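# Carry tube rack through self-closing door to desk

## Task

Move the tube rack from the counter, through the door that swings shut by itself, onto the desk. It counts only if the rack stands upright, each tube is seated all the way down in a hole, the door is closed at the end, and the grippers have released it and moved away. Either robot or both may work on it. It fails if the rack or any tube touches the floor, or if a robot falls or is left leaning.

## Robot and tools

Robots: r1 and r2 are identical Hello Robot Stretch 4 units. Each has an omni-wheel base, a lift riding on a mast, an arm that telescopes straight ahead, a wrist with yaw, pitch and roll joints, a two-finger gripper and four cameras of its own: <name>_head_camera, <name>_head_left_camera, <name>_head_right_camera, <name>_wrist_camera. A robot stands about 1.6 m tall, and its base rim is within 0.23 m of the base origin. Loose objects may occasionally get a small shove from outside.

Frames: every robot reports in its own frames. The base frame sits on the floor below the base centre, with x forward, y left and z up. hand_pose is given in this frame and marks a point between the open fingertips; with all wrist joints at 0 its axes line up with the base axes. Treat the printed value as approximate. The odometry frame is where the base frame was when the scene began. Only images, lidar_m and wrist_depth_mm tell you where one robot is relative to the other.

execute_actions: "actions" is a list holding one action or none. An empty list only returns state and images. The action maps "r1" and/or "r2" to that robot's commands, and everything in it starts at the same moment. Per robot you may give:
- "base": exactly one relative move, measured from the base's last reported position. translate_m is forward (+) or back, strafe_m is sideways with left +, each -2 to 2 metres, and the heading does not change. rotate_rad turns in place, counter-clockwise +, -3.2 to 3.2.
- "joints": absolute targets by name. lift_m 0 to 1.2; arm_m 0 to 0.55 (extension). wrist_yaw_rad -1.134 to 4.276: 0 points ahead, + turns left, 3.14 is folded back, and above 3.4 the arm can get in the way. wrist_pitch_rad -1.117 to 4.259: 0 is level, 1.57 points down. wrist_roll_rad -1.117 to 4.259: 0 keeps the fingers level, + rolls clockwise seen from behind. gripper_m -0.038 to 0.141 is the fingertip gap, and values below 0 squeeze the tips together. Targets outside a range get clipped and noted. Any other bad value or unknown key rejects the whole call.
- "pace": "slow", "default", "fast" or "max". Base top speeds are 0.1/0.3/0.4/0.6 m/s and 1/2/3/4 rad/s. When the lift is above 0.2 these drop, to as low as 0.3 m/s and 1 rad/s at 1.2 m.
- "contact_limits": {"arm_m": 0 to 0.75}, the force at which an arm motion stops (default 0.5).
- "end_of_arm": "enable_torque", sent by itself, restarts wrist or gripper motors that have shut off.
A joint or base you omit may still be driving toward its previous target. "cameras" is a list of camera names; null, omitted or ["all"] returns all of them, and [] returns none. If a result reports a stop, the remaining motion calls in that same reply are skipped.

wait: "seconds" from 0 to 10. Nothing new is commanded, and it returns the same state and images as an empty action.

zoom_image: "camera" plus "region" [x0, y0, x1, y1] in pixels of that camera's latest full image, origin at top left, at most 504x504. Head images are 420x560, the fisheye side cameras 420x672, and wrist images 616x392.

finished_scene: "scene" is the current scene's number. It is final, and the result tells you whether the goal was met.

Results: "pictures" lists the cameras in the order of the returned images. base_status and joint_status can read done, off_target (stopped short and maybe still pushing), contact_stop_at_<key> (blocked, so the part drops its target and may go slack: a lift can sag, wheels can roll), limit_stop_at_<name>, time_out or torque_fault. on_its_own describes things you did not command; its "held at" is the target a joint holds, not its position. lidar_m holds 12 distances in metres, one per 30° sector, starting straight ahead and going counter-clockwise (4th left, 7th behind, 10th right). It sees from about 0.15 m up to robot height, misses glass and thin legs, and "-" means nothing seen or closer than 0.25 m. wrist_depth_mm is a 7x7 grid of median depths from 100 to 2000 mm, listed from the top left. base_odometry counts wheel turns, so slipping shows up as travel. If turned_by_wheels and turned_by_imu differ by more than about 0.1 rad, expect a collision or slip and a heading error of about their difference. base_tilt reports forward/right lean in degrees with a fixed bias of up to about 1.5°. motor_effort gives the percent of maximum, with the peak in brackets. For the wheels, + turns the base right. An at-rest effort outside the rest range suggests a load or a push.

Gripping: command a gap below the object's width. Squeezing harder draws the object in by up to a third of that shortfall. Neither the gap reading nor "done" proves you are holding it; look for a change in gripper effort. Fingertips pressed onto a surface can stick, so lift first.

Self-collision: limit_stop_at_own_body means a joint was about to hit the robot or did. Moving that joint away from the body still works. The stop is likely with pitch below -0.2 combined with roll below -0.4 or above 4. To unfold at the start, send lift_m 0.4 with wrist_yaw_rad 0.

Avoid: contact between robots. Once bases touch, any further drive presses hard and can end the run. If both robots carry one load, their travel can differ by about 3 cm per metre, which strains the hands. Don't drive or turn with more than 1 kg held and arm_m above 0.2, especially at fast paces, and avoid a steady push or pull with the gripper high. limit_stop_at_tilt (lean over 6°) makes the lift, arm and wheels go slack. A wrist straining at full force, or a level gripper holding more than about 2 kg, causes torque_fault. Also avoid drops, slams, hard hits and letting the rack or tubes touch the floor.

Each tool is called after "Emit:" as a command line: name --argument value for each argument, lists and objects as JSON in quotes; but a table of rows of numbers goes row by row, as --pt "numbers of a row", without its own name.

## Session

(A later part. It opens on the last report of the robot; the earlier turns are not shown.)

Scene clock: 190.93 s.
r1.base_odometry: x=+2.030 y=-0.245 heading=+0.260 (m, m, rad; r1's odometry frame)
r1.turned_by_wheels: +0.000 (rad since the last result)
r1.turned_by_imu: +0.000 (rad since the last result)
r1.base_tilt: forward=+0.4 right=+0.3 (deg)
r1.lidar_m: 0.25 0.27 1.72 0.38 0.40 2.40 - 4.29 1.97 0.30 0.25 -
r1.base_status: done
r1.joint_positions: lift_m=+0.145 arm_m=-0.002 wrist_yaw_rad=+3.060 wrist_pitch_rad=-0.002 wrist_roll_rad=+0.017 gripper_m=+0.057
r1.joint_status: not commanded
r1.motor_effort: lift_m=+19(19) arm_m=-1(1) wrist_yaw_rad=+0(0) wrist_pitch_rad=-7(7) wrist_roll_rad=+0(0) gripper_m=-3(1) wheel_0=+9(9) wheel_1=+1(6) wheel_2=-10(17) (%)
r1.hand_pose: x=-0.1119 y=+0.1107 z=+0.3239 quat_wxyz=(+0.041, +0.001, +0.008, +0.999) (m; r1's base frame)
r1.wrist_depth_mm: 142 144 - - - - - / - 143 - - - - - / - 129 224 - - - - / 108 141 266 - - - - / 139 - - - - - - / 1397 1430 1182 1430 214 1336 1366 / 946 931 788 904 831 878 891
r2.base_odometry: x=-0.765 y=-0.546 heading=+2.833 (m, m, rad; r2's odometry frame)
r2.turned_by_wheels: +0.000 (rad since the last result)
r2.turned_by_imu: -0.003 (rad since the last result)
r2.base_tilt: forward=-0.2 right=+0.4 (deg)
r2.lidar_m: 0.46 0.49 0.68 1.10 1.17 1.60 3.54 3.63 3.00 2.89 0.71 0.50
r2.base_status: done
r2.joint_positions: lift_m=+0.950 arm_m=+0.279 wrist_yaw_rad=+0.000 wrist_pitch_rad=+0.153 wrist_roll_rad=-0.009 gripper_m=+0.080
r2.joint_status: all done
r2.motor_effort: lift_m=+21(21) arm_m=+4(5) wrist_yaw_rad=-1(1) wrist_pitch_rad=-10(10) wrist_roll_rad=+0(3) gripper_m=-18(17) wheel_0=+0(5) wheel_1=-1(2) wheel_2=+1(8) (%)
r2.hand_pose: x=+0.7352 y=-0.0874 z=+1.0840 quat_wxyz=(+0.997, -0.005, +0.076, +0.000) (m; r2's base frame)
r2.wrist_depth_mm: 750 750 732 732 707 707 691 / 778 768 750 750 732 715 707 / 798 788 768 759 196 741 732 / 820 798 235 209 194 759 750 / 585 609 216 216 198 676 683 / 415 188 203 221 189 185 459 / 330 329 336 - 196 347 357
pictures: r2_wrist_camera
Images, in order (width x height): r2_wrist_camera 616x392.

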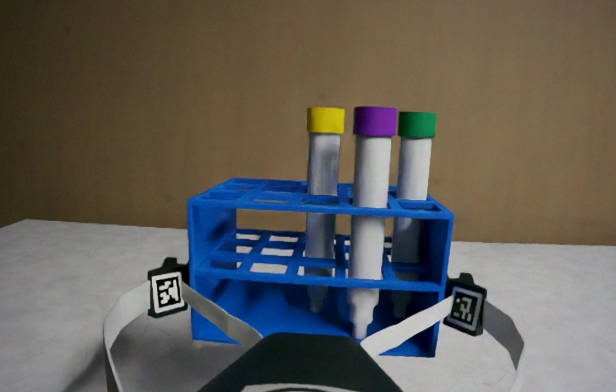

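Same desk height as before.

Emit:
execute_actions --actions '[{"r2": {"joints": {"lift_m": 0.857}}, "r1": {"base": {"translate_m": -0.45}, "pace": "slow"}}]' --cameras '[]'

Emit:
execute_actions --actions '[{"r2": {"joints": {"lift_m": 0.847}, "pace": "slow"}, "r1": {"base": {"translate_m": -0.3}}}]' --cameras '[]'

Emit:
execute_actions --actions '[{"r2": {"joints": {"gripper_m": 0.141}, "pace": "slow"}}]' --cameras '["r2_wrist_camera"]'

Emit:
execute_actions --actions '[{"r2": {"joints": {"arm_m": 0.0}, "base": {"translate_m": -0.3}}}]' --cameras '["r2_wrist_camera", "r2_head_camera", "r1_head_camera"]'

Scene clock: 203.93 s.
r1.base_odometry: x=+1.595 y=-0.361 heading=+0.260 (m, m, rad; r1's odometry frame)
r1.turned_by_wheels: +0.000 (rad since the last result)
r1.turned_by_imu: -0.004 (rad since the last result)
r1.base_tilt: forward=+0.5 right=+0.2 (deg)
r1.lidar_m: 0.37 0.40 0.48 1.21 1.75 2.40 3.80 3.87 1.74 1.23 0.55 0.38
r1.base_status: done
r1.joint_positions: lift_m=+0.145 arm_m=-0.002 wrist_yaw_rad=+3.060 wrist_pitch_rad=-0.002 wrist_roll_rad=+0.017 gripper_m=+0.057
r1.joint_status: not commanded
r1.motor_effort: lift_m=+19(19) arm_m=-1(1) wrist_yaw_rad=-1(1) wrist_pitch_rad=-6(6) wrist_roll_rad=+0(1) gripper_m=-3(2) wheel_0=-2(8) wheel_1=-2(4) wheel_2=+2(10) (%)
r1.hand_pose: x=-0.1119 y=+0.1107 z=+0.3239 quat_wxyz=(+0.041, +0.001, +0.008, +0.999) (m; r1's base frame)
r1.wrist_depth_mm: 142 144 - - - - - / - 143 - - - - - / - 128 224 - - - - / 108 142 267 - - - - / 139 - - - - - - / 1366 1430 1160 1464 214 1397 1366 / 946 931 778 904 831 878 891
r2.base_odometry: x=-0.765 y=-0.546 heading=+2.833 (m, m, rad; r2's odometry frame)
r2.turned_by_wheels: +0.000 (rad since the last result)
r2.turned_by_imu: -0.004 (rad since the last result)
r2.base_tilt: forward=-0.2 right=+0.5 (deg)
r2.lidar_m: 0.47 0.48 0.66 1.13 1.16 1.58 3.55 3.61 3.01 2.90 0.70 0.50
r2.base_status: not commanded
r2.joint_positions: lift_m=+0.857 arm_m=+0.279 wrist_yaw_rad=+0.000 wrist_pitch_rad=+0.153 wrist_roll_rad=-0.009 gripper_m=+0.080
r2.joint_status: all done
r2.motor_effort: lift_m=+15(21) arm_m=+4(5) wrist_yaw_rad=+0(0) wrist_pitch_rad=-10(10) wrist_roll_rad=-1(0) gripper_m=-17(18) wheel_0=+0(0) wheel_1=-1(1) wheel_2=+1(1) (%)
r2.hand_pose: x=+0.7352 y=-0.0874 z=+0.9914 quat_wxyz=(+0.997, -0.005, +0.076, +0.000) (m; r2's base frame)
r2.wrist_depth_mm: 759 750 732 732 723 707 699 / 768 759 759 732 732 723 707 / 798 798 778 768 196 750 732 / 585 615 234 209 195 750 741 / 338 351 216 216 197 392 394 / 239 187 202 222 189 185 266 / 191 191 194 - 190 199 -
pictures: none
No camera images: the call's "cameras" was empty. Leave "cameras" out to get every camera's image.

Scene clock: 206.40 s.
r1.base_odometry: x=+1.306 y=-0.438 heading=+0.260 (m, m, rad; r1's odometry frame)
r1.turned_by_wheels: +0.000 (rad since the last result)
r1.turned_by_imu: -0.001 (rad since the last result)
r1.base_tilt: forward=+0.4 right=+0.3 (deg)
r1.lidar_m: 0.66 0.71 0.90 1.63 1.73 2.40 3.47 3.52 1.66 1.67 0.87 0.71
r1.base_status: done
r1.joint_positions: lift_m=+0.145 arm_m=-0.002 wrist_yaw_rad=+3.060 wrist_pitch_rad=-0.002 wrist_roll_rad=+0.017 gripper_m=+0.057
r1.joint_status: not commanded
r1.motor_effort: lift_m=+19(19) arm_m=+0(1) wrist_yaw_rad=-2(1) wrist_pitch_rad=-7(6) wrist_roll_rad=+0(1) gripper_m=-6(5) wheel_0=+0(11) wheel_1=+0(5) wheel_2=+0(7) (%)
r1.hand_pose: x=-0.1119 y=+0.1107 z=+0.3239 quat_wxyz=(+0.041, +0.001, +0.008, +0.999) (m; r1's base frame)
r1.wrist_depth_mm: 142 144 - - - - - / - 143 - - - - - / - 128 224 - - - - / 108 142 266 - - - - / 139 - - - - - - / 1397 1430 1182 1430 215 1366 1336 / 946 904 788 891 842 878 904
r2.base_odometry: x=-0.765 y=-0.546 heading=+2.833 (m, m, rad; r2's odometry frame)
r2.turned_by_wheels: +0.000 (rad since the last result)
r2.turned_by_imu: -0.001 (rad since the last result)
r2.base_tilt: forward=-0.2 right=+0.4 (deg)
r2.lidar_m: 0.49 0.49 0.66 1.11 1.15 1.60 1.68 3.64 2.99 2.89 0.69 0.51
r2.base_status: not commanded
r2.joint_positions: lift_m=+0.847 arm_m=+0.279 wrist_yaw_rad=+0.000 wrist_pitch_rad=+0.153 wrist_roll_rad=-0.009 gripper_m=+0.080
r2.joint_status: all done
r2.motor_effort: lift_m=+15(15) arm_m=+5(5) wrist_yaw_rad=-1(0) wrist_pitch_rad=-10(10) wrist_roll_rad=+0(0) gripper_m=-19(19) wheel_0=+1(0) wheel_1=-1(1) wheel_2=+1(1) (%)
r2.hand_pose: x=+0.7352 y=-0.0874 z=+0.9814 quat_wxyz=(+0.997, -0.005, +0.076, +0.000) (m; r2's base frame)
r2.wrist_depth_mm: 750 750 732 723 715 699 691 / 768 768 759 750 732 723 715 / 809 778 778 759 195 759 723 / 539 564 235 209 196 683 723 / 314 325 215 216 197 362 368 / 220 187 204 221 188 185 244 / 176 177 186 - 185 184 -
pictures: none
No camera images: the call's "cameras" was empty. Leave "cameras" out to get every camera's image.

Scene clock: 209.60 s.
r1.base_odometry: x=+1.306 y=-0.438 heading=+0.260 (m, m, rad; r1's odometry frame)
r1.turned_by_wheels: +0.000 (rad since the last result)
r1.turned_by_imu: -0.001 (rad since the last result)
r1.base_tilt: forward=+0.4 right=+0.2 (deg)
r1.lidar_m: 0.66 0.69 0.85 1.66 1.72 2.35 3.46 3.48 1.62 1.67 0.85 0.71
r1.base_status: not commanded
r1.joint_positions: lift_m=+0.145 arm_m=-0.002 wrist_yaw_rad=+3.060 wrist_pitch_rad=-0.002 wrist_roll_rad=+0.017 gripper_m=+0.057
r1.joint_status: not commanded
r1.motor_effort: lift_m=+19(19) arm_m=+0(1) wrist_yaw_rad=-1(1) wrist_pitch_rad=-7(6) wrist_roll_rad=+0(1) gripper_m=-1(1) wheel_0=+0(0) wheel_1=+0(0) wheel_2=+0(0) (%)
r1.hand_pose: x=-0.1119 y=+0.1107 z=+0.3239 quat_wxyz=(+0.041, +0.001, +0.008, +0.999) (m; r1's base frame)
r1.wrist_depth_mm: 143 144 - - - - - / - 143 - - - - - / - 128 224 - - - - / 108 141 266 - - - - / 140 - - - - - - / 1366 1397 1182 1430 214 1430 1366 / 946 931 798 904 831 878 904
r2.base_odometry: x=-0.765 y=-0.546 heading=+2.833 (m, m, rad; r2's odometry frame)
r2.turned_by_wheels: +0.000 (rad since the last result)
r2.turned_by_imu: -0.001 (rad since the last result)
r2.base_tilt: forward=-0.2 right=+0.5 (deg)
r2.lidar_m: 0.46 0.47 0.68 1.11 1.18 1.59 1.67 3.60 3.01 2.89 0.69 0.52
r2.base_status: not commanded
r2.joint_positions: lift_m=+0.847 arm_m=+0.279 wrist_yaw_rad=+0.000 wrist_pitch_rad=+0.152 wrist_roll_rad=-0.009 gripper_m=+0.141
r2.joint_status: all done
r2.motor_effort: lift_m=+15(15) arm_m=+5(4) wrist_yaw_rad=-1(1) wrist_pitch_rad=-8(10) wrist_roll_rad=-1(0) gripper_m=+0(20) wheel_0=+0(1) wheel_1=-1(1) wheel_2=+1(1) (%)
r2.hand_pose: x=+0.7353 y=-0.0874 z=+0.9816 quat_wxyz=(+0.997, -0.005, +0.076, +0.000) (m; r2's base frame)
r2.wrist_depth_mm: 759 741 741 723 715 707 699 / 778 768 750 741 732 732 715 / 798 788 768 768 211 732 723 / 549 564 452 224 209 683 732 / 314 325 230 230 216 366 370 / 221 213 209 235 207 211 247 / 177 179 190 - 195 185 -
pictures: r2_wrist_camera
Images, in order (width x height): r2_wrist_camera 616x392.

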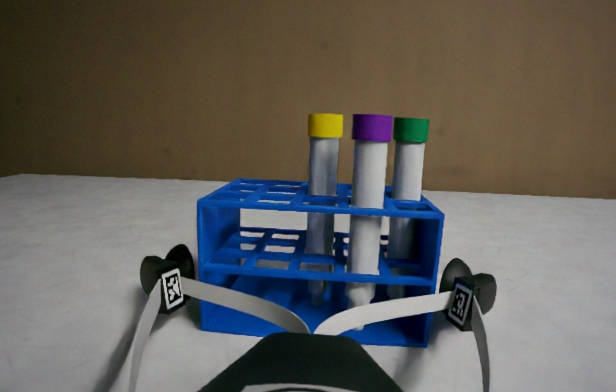

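Scene clock: 212.07 s.
r1.base_odometry: x=+1.306 y=-0.438 heading=+0.260 (m, m, rad; r1's odometry frame)
r1.turned_by_wheels: +0.000 (rad since the last result)
r1.turned_by_imu: -0.001 (rad since the last result)
r1.base_tilt: forward=+0.4 right=+0.3 (deg)
r1.lidar_m: 0.67 0.70 0.87 1.65 1.74 2.36 3.47 3.51 1.36 1.43 0.83 0.69
r1.base_status: not commanded
r1.joint_positions: lift_m=+0.145 arm_m=-0.002 wrist_yaw_rad=+3.060 wrist_pitch_rad=-0.002 wrist_roll_rad=+0.017 gripper_m=+0.057
r1.joint_status: not commanded
r1.motor_effort: lift_m=+19(19) arm_m=-1(0) wrist_yaw_rad=-1(1) wrist_pitch_rad=-7(6) wrist_roll_rad=+0(0) gripper_m=-4(1) wheel_0=+0(0) wheel_1=+0(1) wheel_2=+0(0) (%)
r1.hand_pose: x=-0.1119 y=+0.1107 z=+0.3239 quat_wxyz=(+0.041, +0.001, +0.008, +0.999) (m; r1's base frame)
r1.wrist_depth_mm: 142 144 - - - - - / - 143 - - - - - / - 128 224 - - - - / 108 141 267 - - - - / 139 - - - - - - / 1397 1430 1160 1464 215 1430 1366 / 946 946 788 917 820 891 904
r2.base_odometry: x=-0.479 y=-0.637 heading=+2.833 (m, m, rad; r2's odometry frame)
r2.turned_by_wheels: +0.000 (rad since the last result)
r2.turned_by_imu: +0.000 (rad since the last result)
r2.base_tilt: forward=-0.2 right=+0.5 (deg)
r2.lidar_m: 0.77 0.78 1.17 1.12 1.18 1.39 1.44 3.29 3.01 2.89 1.14 0.80
r2.base_status: done
r2.joint_positions: lift_m=+0.847 arm_m=+0.002 wrist_yaw_rad=+0.000 wrist_pitch_rad=+0.152 wrist_roll_rad=-0.009 gripper_m=+0.141
r2.joint_status: all done
r2.motor_effort: lift_m=+15(15) arm_m=-4(5) wrist_yaw_rad=+0(3) wrist_pitch_rad=-7(9) wrist_roll_rad=-1(0) gripper_m=+0(1) wheel_0=+0(5) wheel_1=+0(5) wheel_2=-1(8) (%)
r2.hand_pose: x=+0.4578 y=-0.0875 z=+0.9817 quat_wxyz=(+0.997, -0.005, +0.076, +0.000) (m; r2's base frame)
r2.wrist_depth_mm: 1336 1281 1255 1255 1255 1229 1182 / 1336 1336 1336 1281 1255 1229 1229 / 1397 1397 1336 1308 1336 1308 1281 / 640 676 615 627 661 699 732 / 1430 1008 1397 1430 1336 1336 1308 / 1464 1464 1464 1430 1430 211 1366 / 1537 1537 1537 - 1430 1397 1205
pictures: r1_head_camera, r2_head_camera, r2_wrist_camera
Images, in order (width x height): r1_head_camera 420x560, r2_head_camera 420x560, r2_wrist_camera 616x392.

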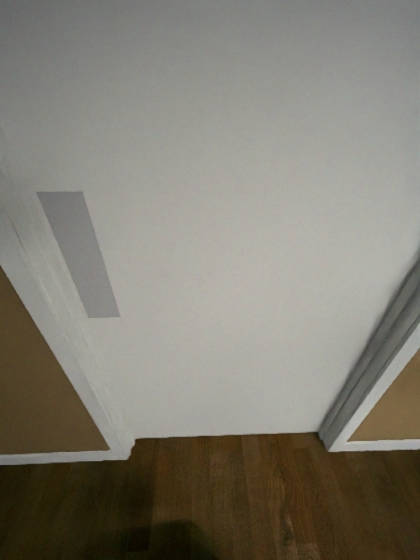

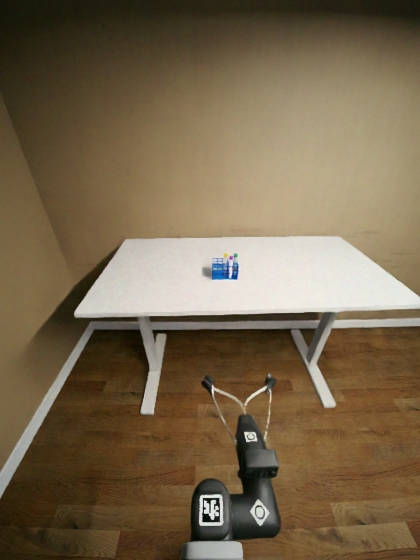

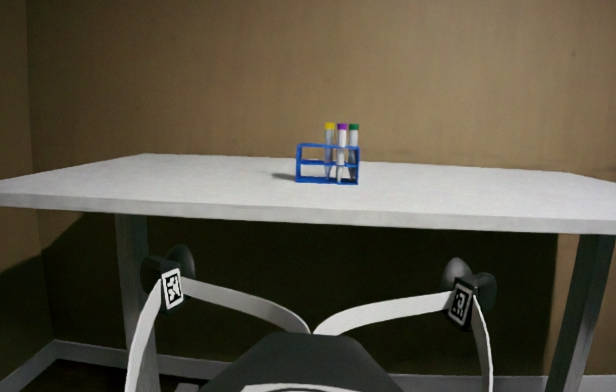

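Emit:
finished_scene --scene 2

The scene is finished: the task was done.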